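# Move cart with paper through door into yellow bay

## Task

Get the utility cart through the self-closing door and into the yellow-taped bay in the next room, so that all four wheels sit fully inside the tape lines and none rests on the tape. The copy-paper case has to sit in the cart's top tray with no part of it overhanging the tray's edges. The door has to be shut again before the scene is ended. Either robot or both may be used. At the end the robots must have released everything and backed away. A robot that falls or is left leaning means failure, and anything that stays in place only because a robot is holding it does not count.

## Robot and tools

Robots: two identical Hello Robot Stretch 4 units, r1 and r2. Each has an omni-wheel base, a lift that slides up a mast, an arm that telescopes straight forward, a three-joint wrist (yaw, pitch, roll) and a two-finger gripper. Each is roughly 1.6 m tall, and its base edge lies no more than 0.23 m from the base origin. Each carries four cameras: <name>_head_camera, <name>_head_left_camera, <name>_head_right_camera and <name>_wrist_camera.

Frames: the base frame sits on the floor under the base centre, with x forward, y left and z up. hand_pose, a point between the open fingertips, is reported in this frame and may be somewhat off. The odometry frame is the base frame as it was at the start of the scene. base_odometry counts wheel rotation only, so slip is counted as travel. Heading runs from -3.142 to 3.142 and is positive to the left. Each robot reports only in its own frames, so use images, lidar_m and wrist_depth_mm to judge where the two robots are relative to each other.

execute_actions: the argument "actions" is a list holding one action or none. An empty list only reports state and images. The action is an object keyed "r1" and/or "r2". Each key takes "base", "joints", or both, plus optional "pace" and "contact_limits". Alternatively it takes only {"end_of_arm": "enable_torque"}, which turns back on any wrist or gripper motor that shut itself off. All motions in one action start together.
- base: give exactly one relative move, measured from where the robot last reported itself. translate_m drives straight, forward positive, from -2 to 2 m. strafe_m slides sideways, left positive, from -2 to 2 m. rotate_rad turns in place, counter-clockwise positive, from -3.2 to 3.2 rad.
- joints: absolute targets by name. lift_m is 0 to 1.2 m. arm_m is 0 to 0.55 m of extension. wrist_yaw_rad is -1.134 to 4.276, where 0 points forward, positive is left and 3.14 is stowed; above 3.4 the arm may get in the way. wrist_pitch_rad is -1.117 to 4.259, where 0 is level and 1.57 points down. wrist_roll_rad is -1.117 to 4.259; 0 puts both fingers at equal height, and positive turns clockwise as seen from behind. gripper_m is -0.038 to 0.141 m of fingertip gap, and values below 0 press the fingers together. A joint target outside its range is clipped and noted. Any other out-of-range value or unknown key rejects the whole call.
- pace: "slow", "default", "fast" or "max". Base speeds are 0.1/0.3/0.4/0.6 m/s and 1/2/3/4 rad/s, and they are reduced when the lift is above 0.2 m.
- contact_limits: {"arm_m": v}, with v from 0 (most sensitive) to 0.75. The default is 0.5.
- cameras: a list of camera names, or ["all"]. Omitting it or passing null returns every camera, and [] returns none. The "pictures" line gives the image order.
A robot or joint left out of an action may still be driving toward an older target. Unfold the wrist at the start with lift_m 0.4 and wrist_yaw_rad 0 together.

wait: seconds from 0 to 10. Nothing new is commanded, and it returns the same state and images as an empty action. Use it to let the door swing shut.

zoom_image: camera name plus region [x0, y0, x1, y1] in pixels of that camera's most recent full image, with the origin at the top left and at most 504x504.

finished_scene: pass the scene number. It is final and reports success. Call it only once the cart is parked, the paper is in the tray, the door is closed and the robots are clear.

Result lines: base_status and joint_status describe how each commanded motion ended. "done" means the wheels or joint reached the target; for the base it can be reported even when the wheels slipped. "off_target" means it stopped short and may still be pushing. "contact_stop_at_<key>" means it hit something and that part goes slack, so a lift may sag or a base may roll. "limit_stop_at_<name>": "tilt" means a lean beyond 6 degrees, which leaves the lift, arm and wheels slack until the lean recovers. "own_body" means a self-collision. "torque_fault" means a wrist or gripper motor went limp and needs enable_torque. on_its_own lists what was not commanded in this call, and "held at" gives a target, not a measured position. turned_by_wheels versus turned_by_imu: a gap over about 0.1 rad suggests a collision or slip. base_tilt is in degrees, with forward and right positive, and carries an offset of about 1.5 degrees. motor_effort is in percent, with the peak in brackets; the readings are noisy, and the wheel values are positive for a rightward turn. lidar_m holds 12 sectors of 30 degrees, starting straight ahead and going counter-clockwise (4th left, 7th behind, 10th right). "-" means nothing seen, or something closer than 0.25 m. wrist_depth_mm is a 7x7 grid in mm, from 100 to 2000. Camera calibration is in OpenCV convention, relative to the carrying robot's base frame.

Gripping: command a gap smaller than the object. Squeezing harder pulls the object inward, and neither the gap reading nor "done" proves a grasp; look for a change in gripper effort.

Avoid: robots pressing on each other, since any base contact followed by more driving fails the run. Two robots given the same command can end up about 3 cm apart over 1 m, which strains a shared load. Do not turn or drive with more than 1 kg held at arm_m above 0.2, especially at fast paces. Avoid strong pushes or pulls with the gripper held high, drops, slams, a wrist holding more than about 2 kg level, and leaving the cart or paper supported only by a robot. Loose items may be nudged now and then.

Each tool is called after "Emit:" by a JSON object that holds its "op" and its "data", one argument or row to a line.

## Session

Emit:
{"op": "execute_actions", "data": {
  "actions": []
}}

Scene clock: 0.00 s.
r1.base_odometry: x=+0.000 y=+0.000 heading=+0.000 (m, m, rad; r1's odometry frame)
r1.turned_by_wheels: +0.000 (rad since the last result)
r1.turned_by_imu: +0.000 (rad since the last result)
r1.base_tilt: forward=-0.9 right=-1.3 (deg)
r1.lidar_m: 0.89 0.73 0.72 0.91 1.60 2.48 2.97 1.07 0.94 2.40 3.26 1.49
r1.base_status: not commanded
r1.joint_positions: lift_m=+0.133 arm_m=+0.000 wrist_yaw_rad=+3.223 wrist_pitch_rad=-0.012 wrist_roll_rad=-0.004 gripper_m=+0.057
r1.joint_status: not commanded
r1.motor_effort: lift_m=+18 arm_m=-1 wrist_yaw_rad=+1 wrist_pitch_rad=-9 wrist_roll_rad=-1 gripper_m=-2 wheel_0=+0 wheel_1=+0 wheel_2=+0 (%)
r1.hand_pose: x=-0.1241 y=+0.0636 z=+0.3147 quat_wxyz=(-0.041, +0.006, -0.002, +0.999) (m; r1's base frame)
r1.wrist_depth_mm: - - 140 - - - - / - - 138 - - - - / - 107 137 - - - - / - 123 140 - - - - / 190 - - - - - - / 211 1336 200 1397 216 1430 1430 / 215 798 866 156 831 931 917
r2.base_odometry: x=+0.000 y=+0.000 heading=+0.000 (m, m, rad; r2's odometry frame)
r2.turned_by_wheels: +0.000 (rad since the last result)
r2.turned_by_imu: +0.000 (rad since the last result)
r2.base_tilt: forward=+0.2 right=-0.2 (deg)
r2.lidar_m: 2.14 1.71 1.50 1.48 1.77 2.62 2.63 1.41 1.33 4.15 2.44 2.11
r2.base_status: not commanded
r2.joint_positions: lift_m=+0.244 arm_m=+0.001 wrist_yaw_rad=+3.059 wrist_pitch_rad=-0.006 wrist_roll_rad=-0.010 gripper_m=+0.057
r2.joint_status: not commanded
r2.motor_effort: lift_m=+18 arm_m=+0 wrist_yaw_rad=+2 wrist_pitch_rad=-7 wrist_roll_rad=+0 gripper_m=-2 wheel_0=+0 wheel_1=+0 wheel_2=+1 (%)
r2.hand_pose: x=-0.1079 y=+0.1110 z=+0.4244 quat_wxyz=(+0.041, +0.003, -0.005, +0.999) (m; r2's base frame)
r2.wrist_depth_mm: 139 142 - - - - - / - 143 - - - - - / 108 144 285 - - - - / 124 147 - - - - - / - - - - - - - / 1430 1430 198 1366 202 1308 1229 / 1025 960 991 109 1008 904 917
pictures: r1_head_camera, r1_head_left_camera, r1_head_right_camera, r1_wrist_camera, r2_head_camera, r2_head_left_camera, r2_head_right_camera, r2_wrist_camera
Images, in order (width x height): r1_head_camera 420x560, r1_head_left_camera 420x672, r1_head_right_camera 420x672, r1_wrist_camera 616x392, r2_head_camera 420x560, r2_head_left_camera 420x672, r2_head_right_camera 420x672, r2_wrist_camera 616x392.

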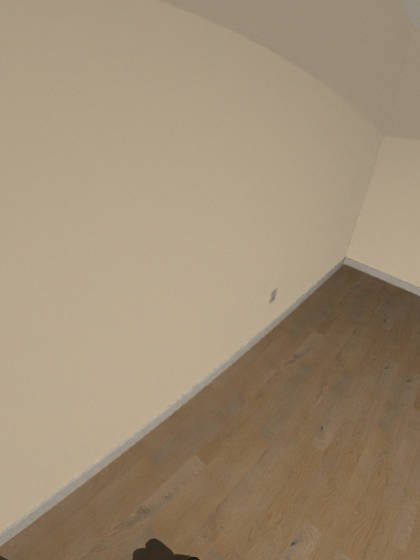

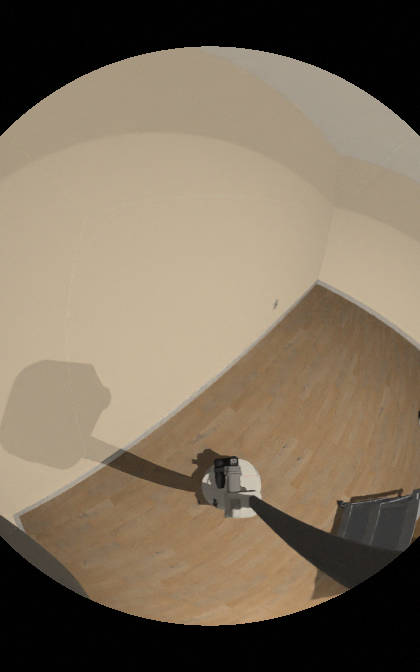

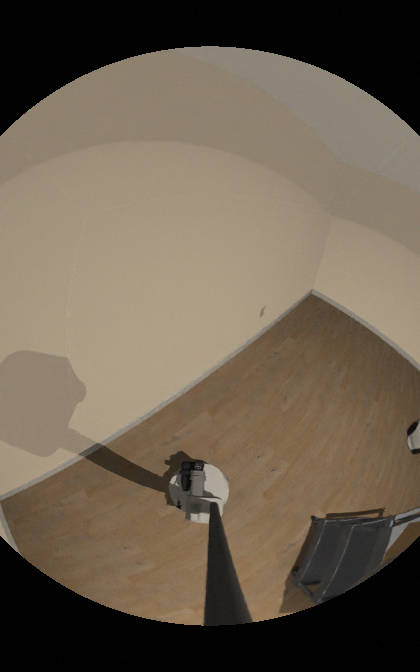

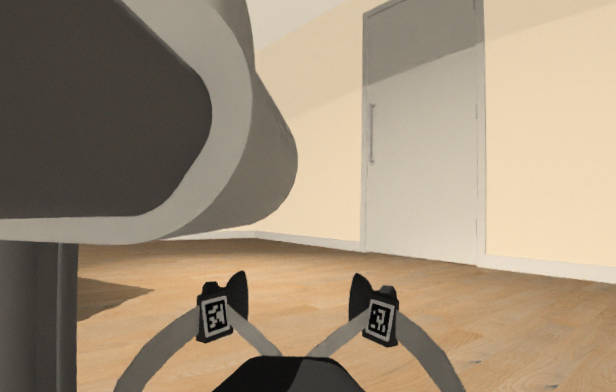

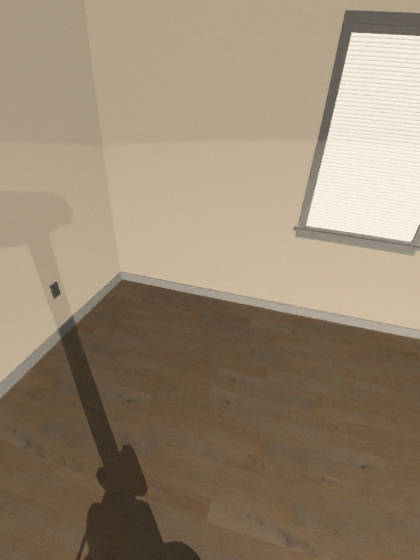

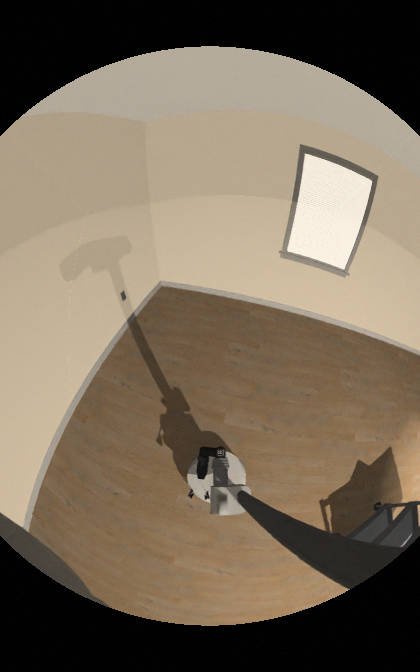

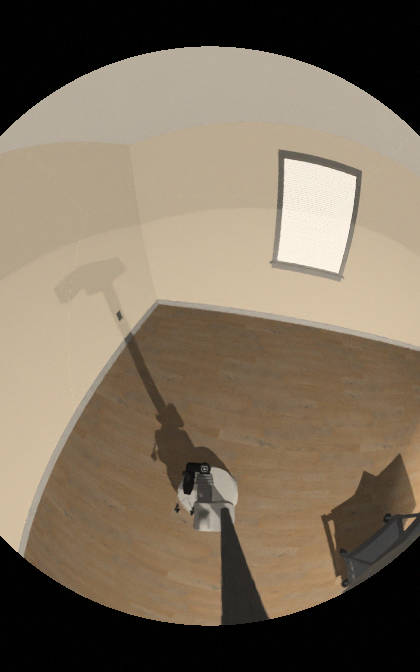

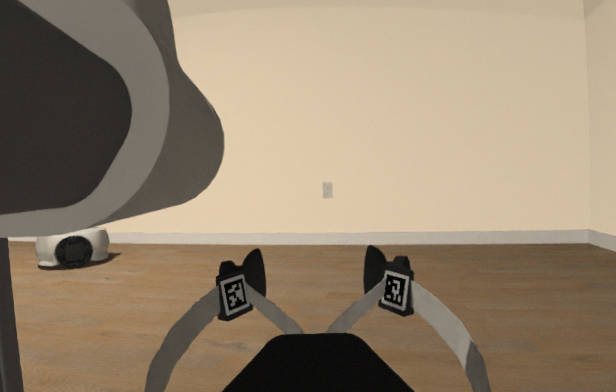

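Emit:
{"op": "execute_actions", "data": {
  "actions": [
    {"r1":{"base":{"rotate_rad":2.39},"joints":{"lift_m":0.4,"wrist_yaw_rad":0}},"r2":{"base":{"rotate_rad":-1.82},"joints":{"lift_m":0.4,"wrist_yaw_rad":0}}}
  ],
  "cameras": ["r1_head_camera","r1_head_left_camera","r2_head_camera","r2_head_right_camera"]
}}

Scene clock: 4.97 s.
r1.base_odometry: x=+0.000 y=+0.000 heading=+2.390 (m, m, rad; r1's odometry frame)
r1.turned_by_wheels: +2.390 (rad since the last result)
r1.turned_by_imu: +2.421 (rad since the last result)
r1.base_tilt: forward=-0.9 right=-1.3 (deg)
r1.lidar_m: 2.51 2.67 3.74 0.98 0.95 2.46 2.59 1.06 0.80 0.76 0.78 1.16
r1.base_status: done
r1.joint_positions: lift_m=+0.400 arm_m=+0.000 wrist_yaw_rad=+0.000 wrist_pitch_rad=-0.012 wrist_roll_rad=-0.004 gripper_m=+0.057
r1.joint_status: all done
r1.motor_effort: lift_m=+20(21) arm_m=-1(1) wrist_yaw_rad=-1(6) wrist_pitch_rad=-8(7) wrist_roll_rad=-1(1) gripper_m=-4(2) wheel_0=-2(8) wheel_1=+0(8) wheel_2=-1(13) (%)
r1.hand_pose: x=+0.4591 y=-0.0873 z=+0.5816 quat_wxyz=(+1.000, -0.002, -0.006, +0.000) (m; r1's base frame)
r1.wrist_depth_mm: - - - - - 1708 1098 / - - - - - 1661 1098 / - - - - - 1661 1098 / - - - - - 1708 1118 / - - - - - 1661 1078 / - - 201 - 214 1661 1078 / 1499 1397 1499 157 1397 1464 1078
r2.base_odometry: x=+0.000 y=+0.000 heading=-1.819 (m, m, rad; r2's odometry frame)
r2.turned_by_wheels: -1.819 (rad since the last result)
r2.turned_by_imu: -1.834 (rad since the last result)
r2.base_tilt: forward=+0.1 right=-0.2 (deg)
r2.lidar_m: 1.67 2.90 2.17 2.13 2.03 1.52 1.48 1.57 2.24 2.60 2.39 1.30
r2.base_status: done
r2.joint_positions: lift_m=+0.400 arm_m=+0.001 wrist_yaw_rad=+0.000 wrist_pitch_rad=-0.006 wrist_roll_rad=-0.010 gripper_m=+0.057
r2.joint_status: all done
r2.motor_effort: lift_m=+21(22) arm_m=-1(0) wrist_yaw_rad=+1(4) wrist_pitch_rad=-8(8) wrist_roll_rad=+1(2) gripper_m=-1(1) wheel_0=+3(5) wheel_1=+2(8) wheel_2=+3(9) (%)
r2.hand_pose: x=+0.4608 y=-0.0873 z=+0.5797 quat_wxyz=(+1.000, -0.005, -0.003, +0.000) (m; r2's base frame)
r2.wrist_depth_mm: - - - - - 1138 - / - - - - - 1098 1060 / - - - - - 1182 - / - - - - - 1182 - / - - - - - 1618 - / 1921 1921 198 1863 203 1042 1182 / 1336 1281 1255 109 1308 1008 1138
pictures: r1_head_camera, r1_head_left_camera, r2_head_camera, r2_head_right_camera
Images, in order (width x height): r1_head_camera 420x560, r1_head_left_camera 420x672, r2_head_camera 420x560, r2_head_right_camera 420x672.

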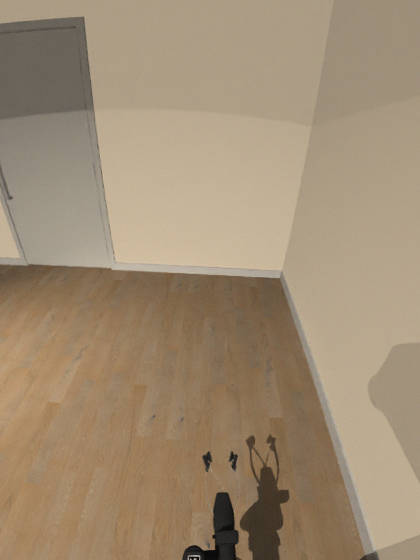

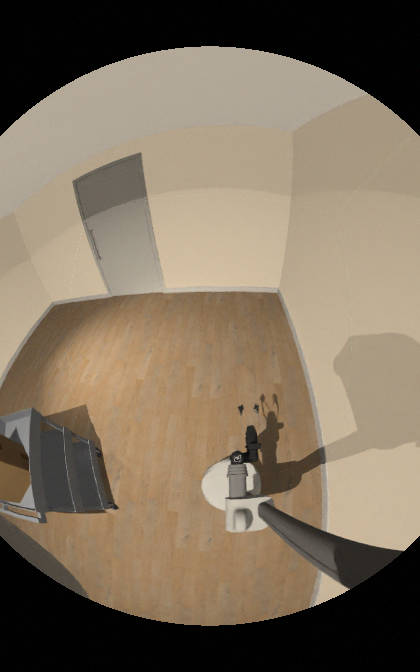

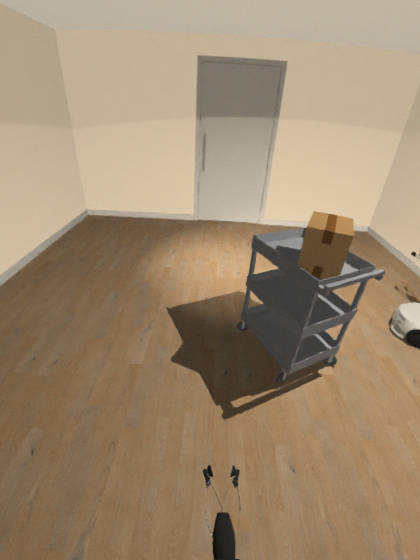

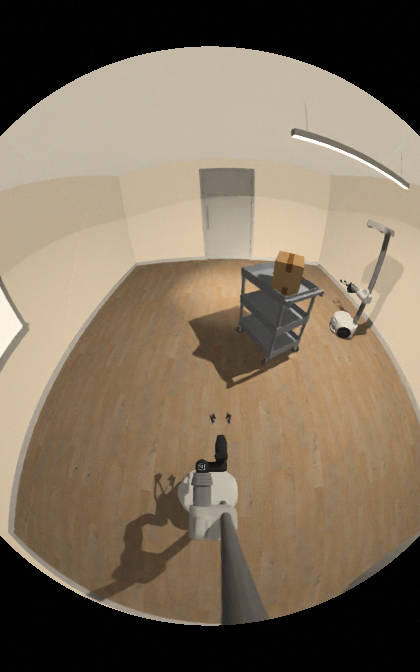

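Emit:
{"op": "execute_actions", "data": {
  "actions": [
    {"r1":{"base":{"translate_m":1.6},"joints":{"lift_m":0.8,"gripper_m":0.12},"pace":"fast"},"r2":{"base":{"rotate_rad":0.35},"joints":{"wrist_roll_rad":1.57,"gripper_m":0.12}}}
  ],
  "cameras": []
}}

Emit:
{"op": "execute_actions", "data": {
  "actions": [
    {"r1":{"base":{"strafe_m":1.75},"pace":"fast"},"r2":{"base":{"strafe_m":-1.16},"joints":{"lift_m":0.68}}}
  ]
}}

Scene clock: 13.87 s.
r1.base_odometry: x=-1.169 y=+1.092 heading=+2.390 (m, m, rad; r1's odometry frame)
r1.turned_by_wheels: +0.000 (rad since the last result)
r1.turned_by_imu: +0.000 (rad since the last result)
r1.base_tilt: forward=-0.9 right=-1.2 (deg)
r1.lidar_m: 0.90 0.96 1.34 3.86 4.07 1.80 2.88 1.15 0.87 0.82 0.88 0.91
r1.base_status: done
r1.joint_positions: lift_m=+0.800 arm_m=+0.000 wrist_yaw_rad=+0.000 wrist_pitch_rad=-0.012 wrist_roll_rad=-0.004 gripper_m=+0.120
r1.joint_status: all done
r1.motor_effort: lift_m=+19(23) arm_m=-1(1) wrist_yaw_rad=+1(0) wrist_pitch_rad=-9(8) wrist_roll_rad=-2(0) gripper_m=-2(3) wheel_0=+1(8) wheel_1=+0(7) wheel_2=+2(11) (%)
r1.hand_pose: x=+0.4590 y=-0.0874 z=+0.9817 quat_wxyz=(+1.000, -0.002, -0.006, +0.000) (m; r1's base frame)
r1.wrist_depth_mm: 723 715 707 707 691 691 683 / 741 723 723 699 699 699 676 / 715 723 707 691 699 691 683 / 715 715 715 691 691 676 676 / 715 715 699 683 683 676 676 / 707 707 699 691 220 661 668 / 715 707 691 148 676 676 668
r2.base_odometry: x=+0.000 y=+0.000 heading=-1.470 (m, m, rad; r2's odometry frame)
r2.turned_by_wheels: +0.349 (rad since the last result)
r2.turned_by_imu: +0.348 (rad since the last result)
r2.base_tilt: forward=+0.0 right=-0.3 (deg)
r2.lidar_m: 3.52 2.30 2.11 2.19 1.63 1.48 1.49 1.90 2.62 2.65 1.29 1.39
r2.base_status: done
r2.joint_positions: lift_m=+0.400 arm_m=+0.001 wrist_yaw_rad=+0.000 wrist_pitch_rad=-0.006 wrist_roll_rad=+1.570 gripper_m=+0.120
r2.joint_status: all done
r2.motor_effort: lift_m=+21(21) arm_m=+0(1) wrist_yaw_rad=-1(1) wrist_pitch_rad=-8(7) wrist_roll_rad=+2(6) gripper_m=+1(2) wheel_0=-4(7) wheel_1=-2(7) wheel_2=-3(10) (%)
r2.hand_pose: x=+0.4608 y=-0.0874 z=+0.5797 quat_wxyz=(+0.708, +0.707, -0.002, +0.002) (m; r2's base frame)
r2.wrist_depth_mm: - - - - - 1160 788 / - - - - - 1182 809 / - - - - - 1205 820 / - - - - - 1229 842 / - - - - - 1160 831 / - - - - - 1118 842 / - - - 109 - 1160 842
pictures: none
No camera images: the call's "cameras" was empty. Leave "cameras" out to get every camera's image.

Scene clock: 19.50 s.
r1.base_odometry: x=-2.364 y=-0.186 heading=+2.390 (m, m, rad; r1's odometry frame)
r1.turned_by_wheels: +0.000 (rad since the last result)
r1.turned_by_imu: +0.002 (rad since the last result)
r1.base_tilt: forward=-0.8 right=-1.3 (deg)
r1.lidar_m: 0.95 1.03 1.51 2.14 2.28 3.25 1.53 1.47 2.68 2.59 1.38 1.02
r1.base_status: done
r1.joint_positions: lift_m=+0.800 arm_m=+0.000 wrist_yaw_rad=+0.000 wrist_pitch_rad=-0.012 wrist_roll_rad=-0.004 gripper_m=+0.120
r1.joint_status: not commanded
r1.motor_effort: lift_m=+19(19) arm_m=-1(1) wrist_yaw_rad=+1(1) wrist_pitch_rad=-9(7) wrist_roll_rad=-1(1) gripper_m=+3(0) wheel_0=+2(14) wheel_1=-2(10) wheel_2=+1(3) (%)
r1.hand_pose: x=+0.4590 y=-0.0874 z=+0.9817 quat_wxyz=(+1.000, -0.002, -0.006, +0.000) (m; r1's base frame)
r1.wrist_depth_mm: 831 809 809 798 788 768 768 / 809 809 809 788 788 778 768 / 820 809 798 788 778 768 759 / 809 788 798 798 788 768 750 / 820 788 798 788 768 768 759 / 798 778 778 778 220 750 759 / 798 788 778 148 759 759 741
r2.base_odometry: x=-1.154 y=-0.117 heading=-1.470 (m, m, rad; r2's odometry frame)
r2.turned_by_wheels: +0.000 (rad since the last result)
r2.turned_by_imu: -0.005 (rad since the last result)
r2.base_tilt: forward=+0.1 right=-0.4 (deg)
r2.lidar_m: 0.84 3.49 3.16 3.17 2.11 1.93 1.96 1.67 1.55 1.58 1.99 0.91
r2.base_status: done
r2.joint_positions: lift_m=+0.680 arm_m=+0.001 wrist_yaw_rad=+0.000 wrist_pitch_rad=-0.006 wrist_roll_rad=+1.570 gripper_m=+0.120
r2.joint_status: all done
r2.motor_effort: lift_m=+22(24) arm_m=+0(0) wrist_yaw_rad=+1(2) wrist_pitch_rad=-7(7) wrist_roll_rad=+3(3) gripper_m=+1(3) wheel_0=+0(11) wheel_1=+1(8) wheel_2=+0(3) (%)
r2.hand_pose: x=+0.4608 y=-0.0874 z=+0.8596 quat_wxyz=(+0.708, +0.707, -0.002, +0.002) (m; r2's base frame)
r2.wrist_depth_mm: - - - - - 1756 1182 / - - - - - 1756 1229 / - - - 707 - 715 931 / - - 891 707 - 891 1025 / - - 768 750 - 699 1042 / - - 798 691 1281 691 1025 / - - - 109 699 1576 1205
pictures: r1_head_camera, r1_head_left_camera, r1_head_right_camera, r1_wrist_camera, r2_head_camera, r2_head_left_camera, r2_head_right_camera, r2_wrist_camera
camera_calibration (this result's frames):
r1_wrist_camera: T_world_to_cam=[[0.00561943, -0.998754, 0.0495781, -0.137353], [0.0674979, -0.0490869, -0.996511, 1.01677], [0.997704, 0.00894624, 0.067138, -0.298895], [0, 0, 0, 1]] pos_world=[0.23035, -0.0845974, 1.0401]
r2_wrist_camera: T_world_to_cam=[[0.00737366, 0.0189031, -0.999794, 0.856985], [-0.0485013, 0.998651, 0.0185238, 0.140432], [0.998796, 0.0483548, 0.00828055, -0.231249], [0, 0, 0, 1]] pos_world=[0.231462, -0.14526, 0.856122]
Images, in order (width x height): r1_head_camera 420x560, r1_head_left_camera 420x672, r1_head_right_camera 420x672, r1_wrist_camera 616x392, r2_head_camera 420x560, r2_head_left_camera 420x672, r2_head_right_camera 420x672, r2_wrist_camera 616x392.

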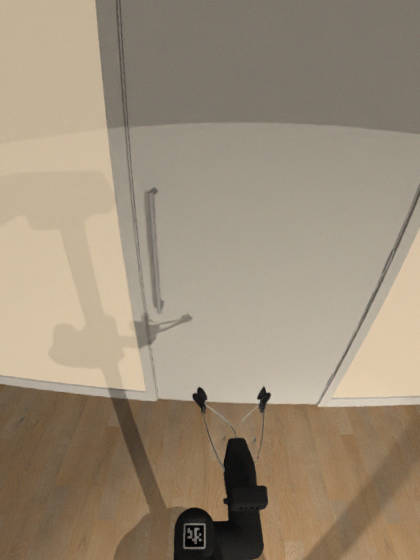

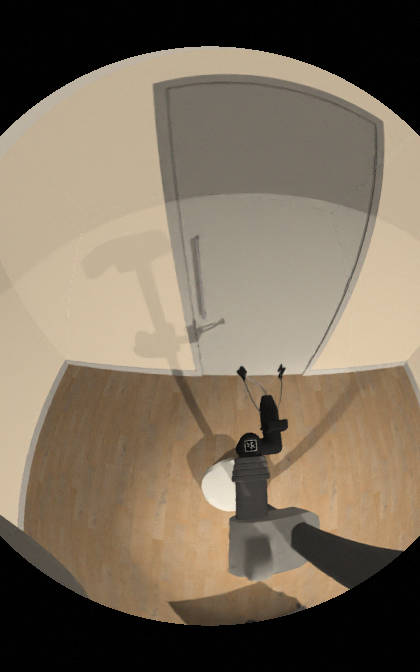

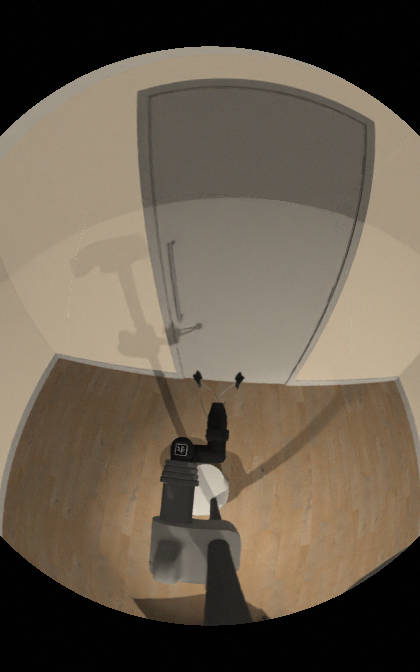

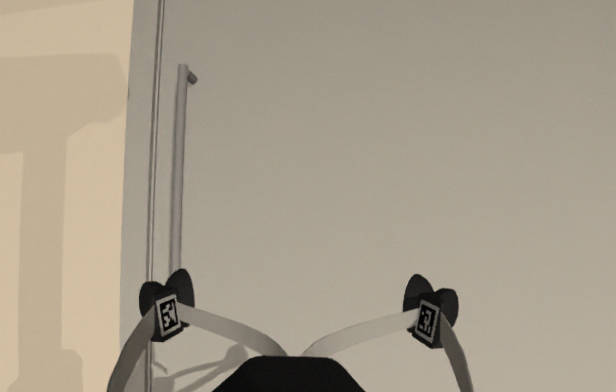

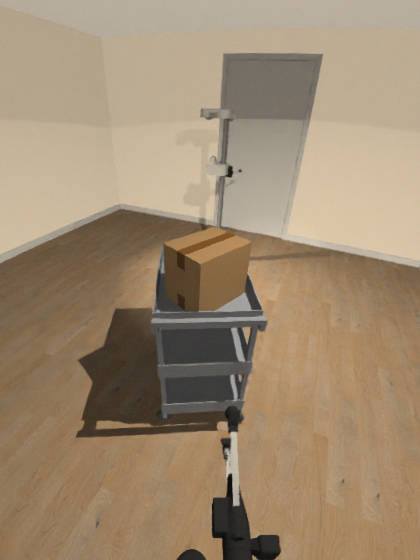

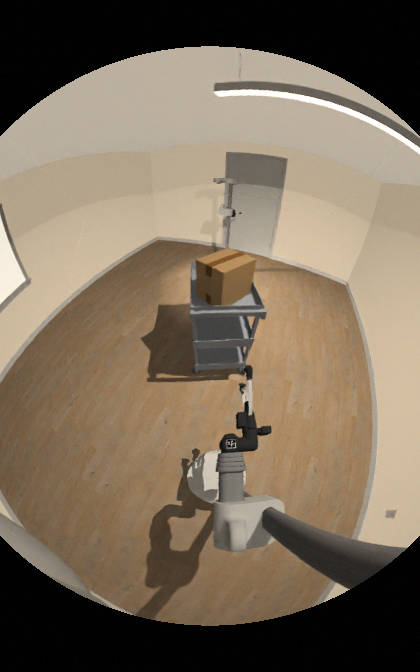

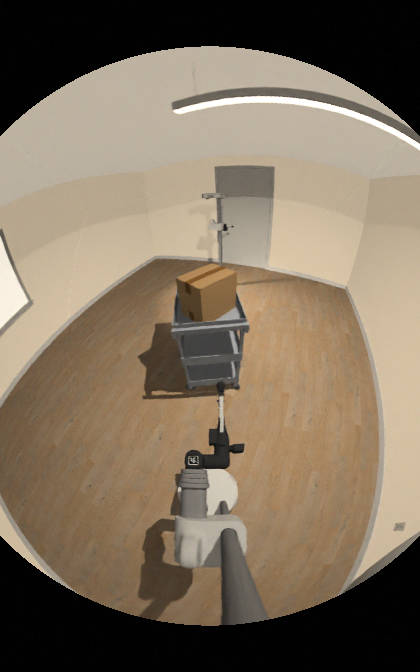

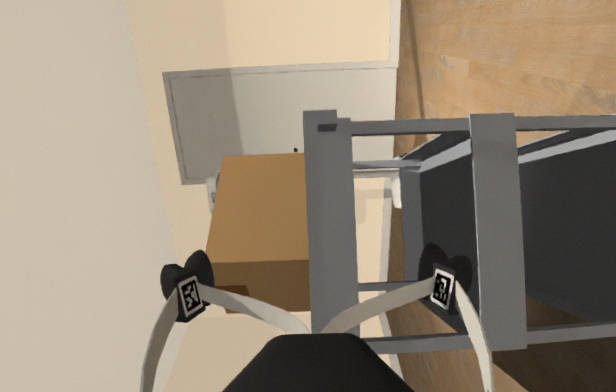

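Emit:
{"op": "execute_actions", "data": {
  "actions": [
    {"r1":{"base":{"rotate_rad":0.4},"joints":{"lift_m":0.72,"gripper_m":0.1}},"r2":{"base":{"strafe_m":0.04},"joints":{"lift_m":0.65}}}
  ],
  "cameras": []
}}

Emit:
{"op": "execute_actions", "data": {
  "actions": [
    {"r1":{"base":{"strafe_m":-0.13},"joints":{"arm_m":0.1}},"r2":{"joints":{"arm_m":0.1}}}
  ],
  "cameras": []
}}

Emit:
{"op": "execute_actions", "data": {
  "actions": [
    {"r1":{"base":{"translate_m":0.27}},"r2":{"base":{"translate_m":0.22}}}
  ],
  "cameras": ["r1_head_camera","r1_wrist_camera","r2_head_camera","r2_wrist_camera"]
}}

Scene clock: 25.67 s.
r1.base_odometry: x=-2.364 y=-0.186 heading=+2.790 (m, m, rad; r1's odometry frame)
r1.turned_by_wheels: +0.400 (rad since the last result)
r1.turned_by_imu: +0.405 (rad since the last result)
r1.base_tilt: forward=-0.9 right=-1.2 (deg)
r1.lidar_m: 0.95 1.33 2.13 2.16 2.88 1.57 1.50 2.76 2.60 1.57 1.04 0.98
r1.base_status: done
r1.joint_positions: lift_m=+0.720 arm_m=+0.000 wrist_yaw_rad=+0.000 wrist_pitch_rad=-0.012 wrist_roll_rad=-0.004 gripper_m=+0.100
r1.joint_status: all done
r1.motor_effort: lift_m=+16(19) arm_m=-1(1) wrist_yaw_rad=+0(0) wrist_pitch_rad=-6(10) wrist_roll_rad=-1(1) gripper_m=-1(4) wheel_0=-3(8) wheel_1=+1(5) wheel_2=-1(8) (%)
r1.hand_pose: x=+0.4590 y=-0.0874 z=+0.9020 quat_wxyz=(+1.000, -0.002, -0.006, +0.000) (m; r1's base frame)
r1.wrist_depth_mm: 1397 1118 991 891 788 699 654 / 1336 1138 976 866 768 699 647 / 1336 1138 976 891 778 699 640 / 1308 1118 976 854 768 707 647 / 1308 1118 960 842 750 707 640 / 1308 1118 904 831 215 699 634 / 1255 1060 960 145 759 676 634
r2.base_odometry: x=-1.114 y=-0.113 heading=-1.470 (m, m, rad; r2's odometry frame)
r2.turned_by_wheels: +0.000 (rad since the last result)
r2.turned_by_imu: -0.001 (rad since the last result)
r2.base_tilt: forward=+0.0 right=-0.1 (deg)
r2.lidar_m: 0.84 3.46 3.13 3.16 2.08 1.92 1.95 1.75 1.59 1.61 2.03 0.92
r2.base_status: done
r2.joint_positions: lift_m=+0.650 arm_m=+0.001 wrist_yaw_rad=+0.000 wrist_pitch_rad=-0.006 wrist_roll_rad=+1.570 gripper_m=+0.120
r2.joint_status: all done
r2.motor_effort: lift_m=+15(19) arm_m=+0(0) wrist_yaw_rad=+0(2) wrist_pitch_rad=-7(7) wrist_roll_rad=+3(2) gripper_m=+4(3) wheel_0=-2(10) wheel_1=+1(8) wheel_2=+0(0) (%)
r2.hand_pose: x=+0.4608 y=-0.0874 z=+0.8302 quat_wxyz=(+0.708, +0.707, -0.002, +0.002) (m; r2's base frame)
r2.wrist_depth_mm: - - - - - 1708 1138 / - - - - - 1464 1098 / - - - 707 - 699 976 / - - 831 699 1308 891 991 / - - 768 707 1281 699 991 / - - 866 691 683 683 878 / - - - 109 - 1661 1229
pictures: none
No camera images: the call's "cameras" was empty. Leave "cameras" out to get every camera's image.

Scene clock: 27.30 s.
r1.base_odometry: x=-2.319 y=-0.064 heading=+2.790 (m, m, rad; r1's odometry frame)
r1.turned_by_wheels: +0.000 (rad since the last result)
r1.turned_by_imu: +0.000 (rad since the last result)
r1.base_tilt: forward=-0.9 right=-1.2 (deg)
r1.lidar_m: 0.92 1.28 2.25 2.32 3.00 1.57 1.49 2.64 2.48 1.48 0.99 0.92
r1.base_status: done
r1.joint_positions: lift_m=+0.720 arm_m=+0.099 wrist_yaw_rad=+0.000 wrist_pitch_rad=-0.012 wrist_roll_rad=-0.004 gripper_m=+0.100
r1.joint_status: all done
r1.motor_effort: lift_m=+15(16) arm_m=+5(6) wrist_yaw_rad=+0(0) wrist_pitch_rad=-9(8) wrist_roll_rad=-2(2) gripper_m=-3(3) wheel_0=+2(10) wheel_1=+1(7) wheel_2=+0(2) (%)
r1.hand_pose: x=+0.5584 y=-0.0874 z=+0.9020 quat_wxyz=(+1.000, -0.002, -0.006, +0.000) (m; r1's base frame)
r1.wrist_depth_mm: 1098 931 798 691 634 569 525 / 1078 931 798 699 627 574 521 / 1078 917 778 691 621 569 525 / 1060 904 788 683 634 564 517 / 1042 917 768 683 609 564 517 / 1042 891 723 683 215 564 512 / 1025 854 778 150 603 549 517
r2.base_odometry: x=-1.114 y=-0.113 heading=-1.470 (m, m, rad; r2's odometry frame)
r2.turned_by_wheels: +0.000 (rad since the last result)
r2.turned_by_imu: -0.001 (rad since the last result)
r2.base_tilt: forward=+0.0 right=-0.1 (deg)
r2.lidar_m: 0.84 3.45 3.12 3.16 2.09 1.92 1.96 1.74 1.60 1.62 2.05 0.89
r2.base_status: not commanded
r2.joint_positions: lift_m=+0.650 arm_m=+0.099 wrist_yaw_rad=+0.000 wrist_pitch_rad=-0.006 wrist_roll_rad=+1.570 gripper_m=+0.120
r2.joint_status: all done
r2.motor_effort: lift_m=+15(14) arm_m=+8(9) wrist_yaw_rad=+1(2) wrist_pitch_rad=-6(7) wrist_roll_rad=+3(2) gripper_m=-4(0) wheel_0=-1(2) wheel_1=+1(1) wheel_2=+0(0) (%)
r2.hand_pose: x=+0.5580 y=-0.0874 z=+0.8302 quat_wxyz=(+0.708, +0.707, -0.002, +0.002) (m; r2's base frame)
r2.wrist_depth_mm: - - - - - 1661 1138 / - - - 621 - 750 1042 / - - - 603 - 609 960 / - - 707 603 - 609 931 / - - 647 603 - 597 931 / - - 715 597 - 591 904 / - - - 109 597 597 1138
pictures: none
No camera images: the call's "cameras" was empty. Leave "cameras" out to get every camera's image.

Scene clock: 29.67 s.
r1.base_odometry: x=-2.573 y=+0.029 heading=+2.790 (m, m, rad; r1's odometry frame)
r1.turned_by_wheels: +0.000 (rad since the last result)
r1.turned_by_imu: +0.000 (rad since the last result)
r1.base_tilt: forward=-0.9 right=-1.2 (deg)
r1.lidar_m: 0.66 0.94 2.13 2.18 2.84 1.83 1.75 2.78 2.60 1.09 0.76 0.67
r1.base_status: done
r1.joint_positions: lift_m=+0.720 arm_m=+0.099 wrist_yaw_rad=+0.000 wrist_pitch_rad=-0.012 wrist_roll_rad=-0.004 gripper_m=+0.100
r1.joint_status: not commanded
r1.motor_effort: lift_m=+16(16) arm_m=+5(6) wrist_yaw_rad=+0(0) wrist_pitch_rad=-8(9) wrist_roll_rad=-1(1) gripper_m=-5(5) wheel_0=+2(8) wheel_1=+2(6) wheel_2=+0(11) (%)
r1.hand_pose: x=+0.5584 y=-0.0874 z=+0.9020 quat_wxyz=(+1.000, -0.002, -0.006, +0.000) (m; r1's base frame)
r1.wrist_depth_mm: 661 564 480 410 382 345 317 / 654 554 473 410 384 345 319 / 640 554 477 410 377 343 319 / 647 539 477 410 375 340 314 / 634 544 449 413 373 338 315 / 627 530 424 410 215 336 314 / 621 508 449 146 368 330 312
r2.base_odometry: x=-1.092 y=-0.332 heading=-1.470 (m, m, rad; r2's odometry frame)
r2.turned_by_wheels: +0.000 (rad since the last result)
r2.turned_by_imu: -0.001 (rad since the last result)
r2.base_tilt: forward=+0.2 right=-0.3 (deg)
r2.lidar_m: 0.63 3.35 3.05 3.09 2.30 2.11 2.15 1.83 1.68 1.71 2.15 0.68
r2.base_status: done
r2.joint_positions: lift_m=+0.650 arm_m=+0.099 wrist_yaw_rad=+0.000 wrist_pitch_rad=-0.006 wrist_roll_rad=+1.570 gripper_m=+0.120
r2.joint_status: not commanded
r2.motor_effort: lift_m=+15(15) arm_m=+8(8) wrist_yaw_rad=+0(1) wrist_pitch_rad=-5(7) wrist_roll_rad=+2(1) gripper_m=+0(0) wheel_0=+2(7) wheel_1=+0(6) wheel_2=-2(13) (%)
r2.hand_pose: x=+0.5580 y=-0.0874 z=+0.8302 quat_wxyz=(+0.708, +0.707, -0.002, +0.002) (m; r2's base frame)
r2.wrist_depth_mm: - - - 342 - 878 402 / - - - 394 - 627 496 / - - 580 392 - 741 521 / - 535 504 387 - 741 521 / - 455 439 384 - 707 530 / - 459 421 324 946 661 525 / - - 580 109 - 668 521
pictures: r1_head_camera, r1_wrist_camera, r2_head_camera, r2_wrist_camera
camera_calibration (this result's frames):
r1_wrist_camera: T_world_to_cam=[[0.00572135, -0.998754, 0.0495783, -0.133984], [0.0675124, -0.0490802, -0.996511, 0.930577], [0.997702, 0.00904853, 0.0671475, -0.392702], [0, 0, 0, 1]] pos_world=[0.32974, -0.0845913, 0.960341]
r2_wrist_camera: T_world_to_cam=[[0.00745129, 0.0189569, -0.999793, 0.826822], [-0.0485983, 0.998646, 0.018573, 0.145676], [0.998791, 0.0484498, 0.00836248, -0.328144], [0, 0, 0, 1]] pos_world=[0.328665, -0.145254, 0.826689]
Images, in order (width x height): r1_head_camera 420x560, r1_wrist_camera 616x392, r2_head_camera 420x560, r2_wrist_camera 616x392.

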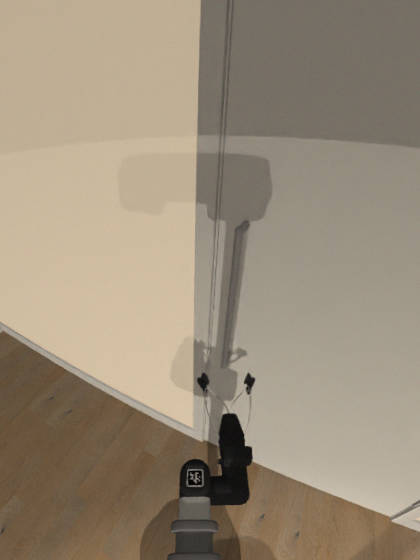

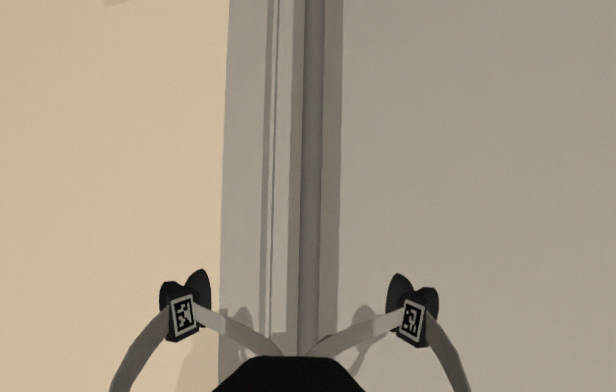

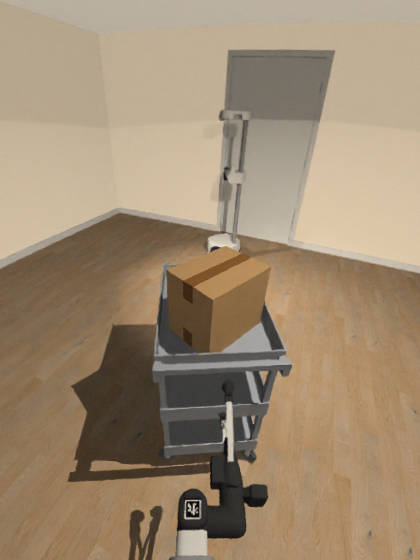

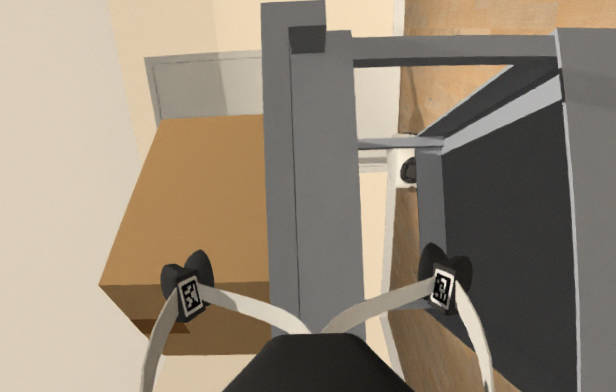

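Emit:
{"op": "execute_actions", "data": {
  "actions": [
    {"r1":{"base":{"strafe_m":-0.01},"joints":{"arm_m":0.215,"gripper_m":0.065}},"r2":{"base":{"translate_m":0.085},"joints":{"lift_m":0.677,"gripper_m":0.08}}}
  ],
  "cameras": ["r1_wrist_camera","r2_wrist_camera"]
}}

Emit:
{"op": "execute_actions", "data": {
  "actions": [
    {"r1":{"joints":{"gripper_m":-0.02}},"r2":{"joints":{"gripper_m":-0.01}}}
  ],
  "cameras": ["r1_head_camera","r1_wrist_camera","r2_head_camera","r2_wrist_camera"]
}}

Scene clock: 33.73 s.
r1.base_odometry: x=-2.569 y=+0.038 heading=+2.790 (m, m, rad; r1's odometry frame)
r1.turned_by_wheels: +0.000 (rad since the last result)
r1.turned_by_imu: +0.000 (rad since the last result)
r1.base_tilt: forward=-0.9 right=-1.2 (deg)
r1.lidar_m: 0.64 0.94 2.15 2.22 2.88 1.82 1.76 2.75 2.58 1.10 0.75 0.68
r1.base_status: done
r1.joint_positions: lift_m=+0.720 arm_m=+0.214 wrist_yaw_rad=+0.000 wrist_pitch_rad=-0.012 wrist_roll_rad=-0.004 gripper_m=+0.065
r1.joint_status: all done
r1.motor_effort: lift_m=+16(16) arm_m=+6(3) wrist_yaw_rad=+0(2) wrist_pitch_rad=-8(7) wrist_roll_rad=-1(0) gripper_m=-3(4) wheel_0=+2(8) wheel_1=+0(7) wheel_2=+0(3) (%)
r1.hand_pose: x=+0.6734 y=-0.0874 z=+0.9020 quat_wxyz=(+1.000, -0.002, -0.006, +0.000) (m; r1's base frame)
r1.wrist_depth_mm: 466 394 325 294 271 246 229 / 462 392 325 293 271 244 229 / 466 389 325 287 270 242 227 / 455 387 324 285 268 243 226 / 449 384 319 282 266 241 225 / 445 382 213 282 216 239 225 / 439 377 314 160 263 235 223
r2.base_odometry: x=-1.084 y=-0.416 heading=-1.470 (m, m, rad; r2's odometry frame)
r2.turned_by_wheels: +0.000 (rad since the last result)
r2.turned_by_imu: -0.002 (rad since the last result)
r2.base_tilt: forward=+0.1 right=-0.2 (deg)
r2.lidar_m: 0.54 3.30 3.02 3.06 2.41 2.20 2.23 1.84 1.71 1.73 2.16 0.58
r2.base_status: done
r2.joint_positions: lift_m=+0.677 arm_m=+0.099 wrist_yaw_rad=+0.000 wrist_pitch_rad=-0.006 wrist_roll_rad=+1.570 gripper_m=+0.080
r2.joint_status: all done
r2.motor_effort: lift_m=+21(23) arm_m=+7(8) wrist_yaw_rad=+0(2) wrist_pitch_rad=-6(7) wrist_roll_rad=+2(2) gripper_m=-4(4) wheel_0=+1(6) wheel_1=+0(5) wheel_2=+0(12) (%)
r2.hand_pose: x=+0.5580 y=-0.0874 z=+0.8567 quat_wxyz=(+0.708, +0.707, -0.002, +0.002) (m; r2's base frame)
r2.wrist_depth_mm: - - - 307 314 878 362 / - - - 306 307 1708 521 / - - 480 306 306 759 559 / - 433 418 301 303 798 554 / - 370 366 301 301 820 559 / - 343 200 238 300 768 574 / - - 415 108 297 699 559
pictures: r1_wrist_camera, r2_wrist_camera
camera_calibration (this result's frames):
r1_wrist_camera: T_world_to_cam=[[0.00574159, -0.998754, 0.0495783, -0.13465], [0.0675229, -0.0490787, -0.99651, 0.922812], [0.997701, 0.00906921, 0.0671569, -0.50739], [0, 0, 0, 1]] pos_world=[0.444686, -0.08459, 0.960341]
r2_wrist_camera: T_world_to_cam=[[0.00745132, 0.0189571, -0.999793, 0.853248], [-0.0485988, 0.998646, 0.0185732, 0.145185], [0.998791, 0.0484503, 0.00836253, -0.328365], [0, 0, 0, 1]] pos_world=[0.328666, -0.145254, 0.85312]
Images, in order (width x height): r1_wrist_camera 616x392, r2_wrist_camera 616x392.

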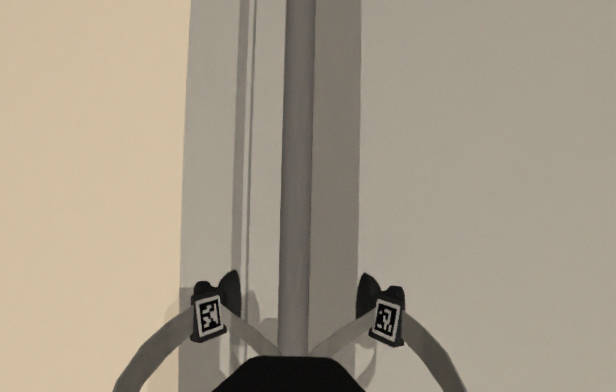

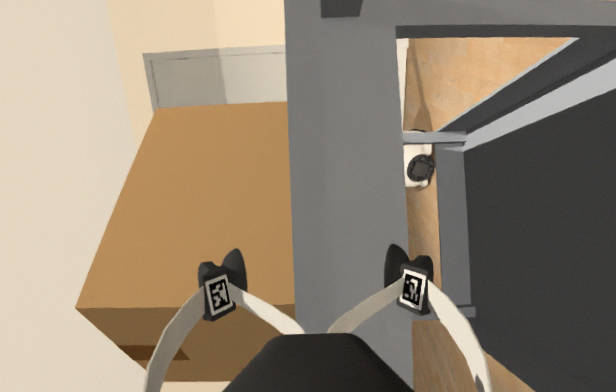

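Scene clock: 35.40 s.
r1.base_odometry: x=-2.569 y=+0.038 heading=+2.791 (m, m, rad; r1's odometry frame)
r1.turned_by_wheels: +0.000 (rad since the last result)
r1.turned_by_imu: +0.000 (rad since the last result)
r1.base_tilt: forward=-0.9 right=-1.3 (deg)
r1.lidar_m: 0.68 0.93 2.14 2.22 2.88 1.87 1.77 2.75 2.60 1.06 0.75 0.67
r1.base_status: not commanded
r1.joint_positions: lift_m=+0.720 arm_m=+0.214 wrist_yaw_rad=+0.004 wrist_pitch_rad=-0.012 wrist_roll_rad=-0.004 gripper_m=-0.019
r1.joint_status: all done
r1.motor_effort: lift_m=+16(16) arm_m=+4(6) wrist_yaw_rad=-12(13) wrist_pitch_rad=-8(8) wrist_roll_rad=+0(1) gripper_m=-22(20) wheel_0=+2(2) wheel_1=+0(0) wheel_2=+1(1) (%)
r1.hand_pose: x=+0.6741 y=-0.0862 z=+0.9020 quat_wxyz=(+1.000, -0.002, -0.006, +0.002) (m; r1's base frame)
r1.wrist_depth_mm: 469 402 327 291 271 242 226 / 469 397 325 289 268 242 225 / 462 392 322 289 265 240 224 / 459 389 322 287 266 240 224 / 455 384 324 279 264 238 223 / 452 384 208 213 254 238 221 / 445 154 317 220 257 232 220
r2.base_odometry: x=-1.084 y=-0.416 heading=-1.470 (m, m, rad; r2's odometry frame)
r2.turned_by_wheels: +0.000 (rad since the last result)
r2.turned_by_imu: -0.001 (rad since the last result)
r2.base_tilt: forward=+0.1 right=-0.2 (deg)
r2.lidar_m: 0.55 3.30 3.02 3.06 2.40 2.21 2.24 1.86 1.71 1.74 2.18 0.59
r2.base_status: not commanded
r2.joint_positions: lift_m=+0.677 arm_m=+0.099 wrist_yaw_rad=+0.003 wrist_pitch_rad=-0.007 wrist_roll_rad=+1.570 gripper_m=-0.009
r2.joint_status: all done
r2.motor_effort: lift_m=+21(22) arm_m=+5(8) wrist_yaw_rad=-8(9) wrist_pitch_rad=-3(6) wrist_roll_rad=+2(2) gripper_m=-21(19) wheel_0=+1(1) wheel_1=+1(1) wheel_2=+0(1) (%)
r2.hand_pose: x=+0.5588 y=-0.0865 z=+0.8568 quat_wxyz=(+0.708, +0.707, -0.001, +0.004) (m; r2's base frame)
r2.wrist_depth_mm: - - - 303 303 866 407 / - - - 300 301 1808 525 / - - 477 298 298 768 549 / - 430 410 297 297 809 549 / - 364 362 236 297 831 554 / - 340 189 234 190 750 569 / - 459 410 109 294 647 554
pictures: r1_head_camera, r1_wrist_camera, r2_head_camera, r2_wrist_camera
camera_calibration (this result's frames):
r1_wrist_camera: T_world_to_cam=[[0.010001, -0.99872, 0.0495786, -0.136293], [0.0677317, -0.0487906, -0.99651, 0.922709], [0.997653, 0.0133241, 0.067157, -0.507698], [0, 0, 0, 1]] pos_world=[0.445373, -0.0843343, 0.960341]
r2_wrist_camera: T_world_to_cam=[[0.00803787, 0.0189829, -0.999787, 0.853086], [-0.05186, 0.998482, 0.0185412, 0.146119], [0.998622, 0.0516999, 0.00901013, -0.329394], [0, 0, 0, 1]] pos_world=[0.32966, -0.145061, 0.853164]
Images, in order (width x height): r1_head_camera 420x560, r1_wrist_camera 616x392, r2_head_camera 420x560, r2_wrist_camera 616x392.

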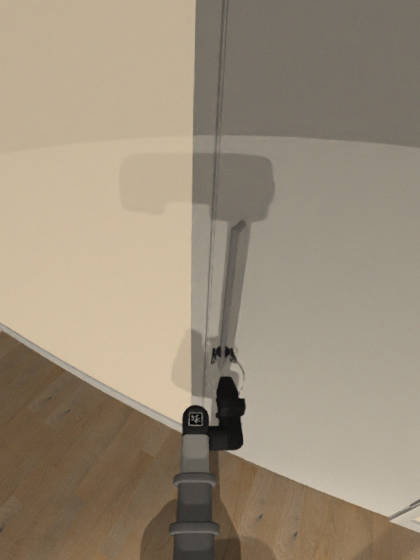

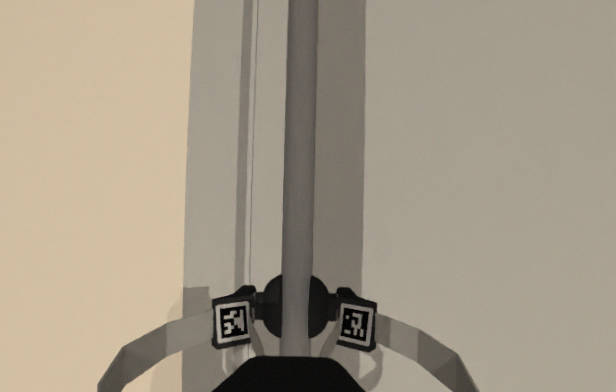

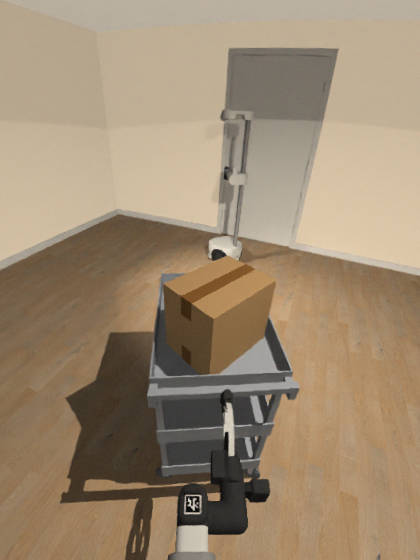

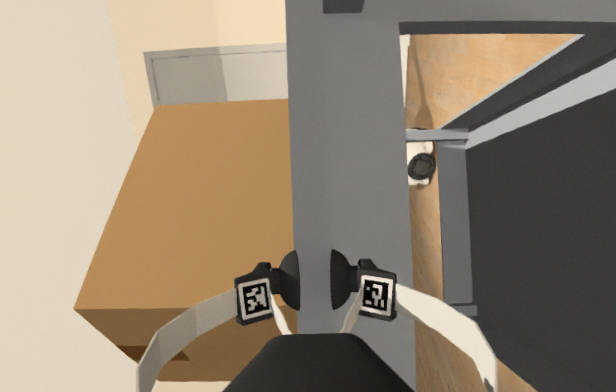

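Emit:
{"op": "execute_actions", "data": {
  "actions": [
    {"r1":{"base":{"strafe_m":0.03},"joints":{"arm_m":0.14},"pace":"slow"},"r2":{"base":{"strafe_m":0.08},"pace":"slow"}}
  ],
  "cameras": ["r1_head_camera","r1_wrist_camera","r2_head_camera"]
}}

Scene clock: 39.87 s.
r1.base_odometry: x=-2.580 y=+0.010 heading=+2.790 (m, m, rad; r1's odometry frame)
r1.turned_by_wheels: +0.000 (rad since the last result)
r1.turned_by_imu: -0.001 (rad since the last result)
r1.base_tilt: forward=-0.9 right=-1.3 (deg)
r1.lidar_m: 0.59 0.97 2.11 2.17 2.84 1.82 1.77 2.79 2.60 1.11 0.70 0.62
r1.base_status: done
r1.joint_positions: lift_m=+0.720 arm_m=+0.141 wrist_yaw_rad=+0.001 wrist_pitch_rad=-0.012 wrist_roll_rad=-0.004 gripper_m=-0.019
r1.joint_status: all done
r1.motor_effort: lift_m=+16(16) arm_m=-7(8) wrist_yaw_rad=-3(18) wrist_pitch_rad=-9(8) wrist_roll_rad=-2(1) gripper_m=-19(22) wheel_0=-5(11) wheel_1=+1(5) wheel_2=+1(1) (%)
r1.hand_pose: x=+0.6007 y=-0.0870 z=+0.9019 quat_wxyz=(+1.000, -0.002, -0.006, +0.001) (m; r1's base frame)
r1.wrist_depth_mm: 615 525 442 290 274 253 237 / 603 504 439 291 273 251 236 / 597 504 436 289 272 249 236 / 597 508 433 287 270 250 234 / 580 496 427 286 270 248 234 / 574 500 208 212 262 247 233 / 569 307 427 222 262 241 231
r2.base_odometry: x=-1.004 y=-0.408 heading=-1.470 (m, m, rad; r2's odometry frame)
r2.turned_by_wheels: -0.001 (rad since the last result)
r2.turned_by_imu: -0.003 (rad since the last result)
r2.base_tilt: forward=+0.0 right=-0.2 (deg)
r2.lidar_m: 0.55 3.23 2.94 3.00 2.37 2.16 2.19 1.95 1.79 1.81 2.25 0.58
r2.base_status: done
r2.joint_positions: lift_m=+0.677 arm_m=+0.099 wrist_yaw_rad=-0.007 wrist_pitch_rad=-0.007 wrist_roll_rad=+1.570 gripper_m=-0.009
r2.joint_status: not commanded
r2.on_its_own: wrist_yaw_rad is at rest, and its effort (+21) is outside its rest range (-13 to +13)
r2.motor_effort: lift_m=+21(21) arm_m=+5(5) wrist_yaw_rad=+21(34) wrist_pitch_rad=-4(5) wrist_roll_rad=+2(3) gripper_m=-20(21) wheel_0=-8(13) wheel_1=+1(4) wheel_2=+0(0) (%)
r2.hand_pose: x=+0.5579 y=-0.0895 z=+0.8569 quat_wxyz=(+0.708, +0.707, -0.005, +0.000) (m; r2's base frame)
r2.wrist_depth_mm: - - - 289 290 1576 480 / - - 512 290 290 788 535 / - 477 445 293 290 798 544 / - 407 392 293 293 809 554 / - 355 355 235 296 820 559 / - 345 189 236 189 707 574 / - - 477 109 297 1618 525
pictures: r1_head_camera, r1_wrist_camera, r2_head_camera
camera_calibration (this result's frames):
r1_wrist_camera: T_world_to_cam=[[0.00705796, -0.998745, 0.0495777, -0.134642], [0.0674408, -0.0489906, -0.99652, 0.927761], [0.997698, 0.010377, 0.0670104, -0.434633], [0, 0, 0, 1]] pos_world=[0.372014, -0.0845116, 0.960333]
Images, in order (width x height): r1_head_camera 420x560, r1_wrist_camera 616x392, r2_head_camera 420x560.

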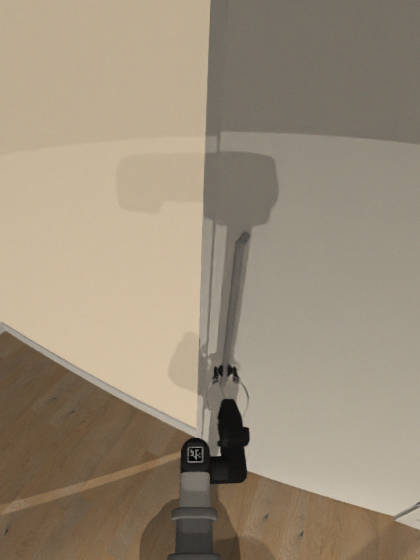

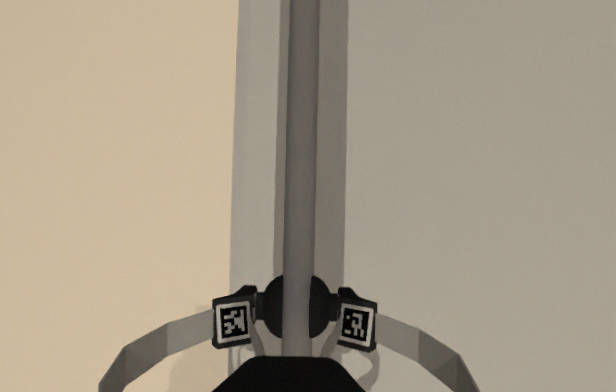

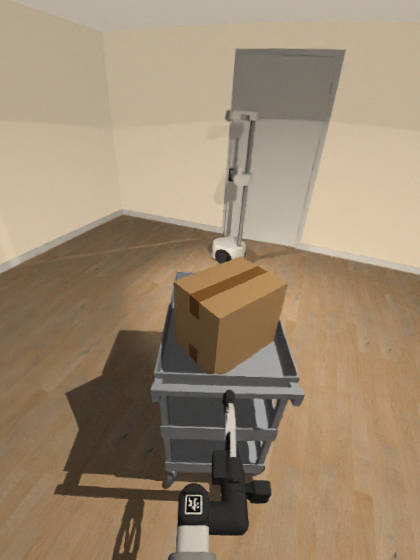

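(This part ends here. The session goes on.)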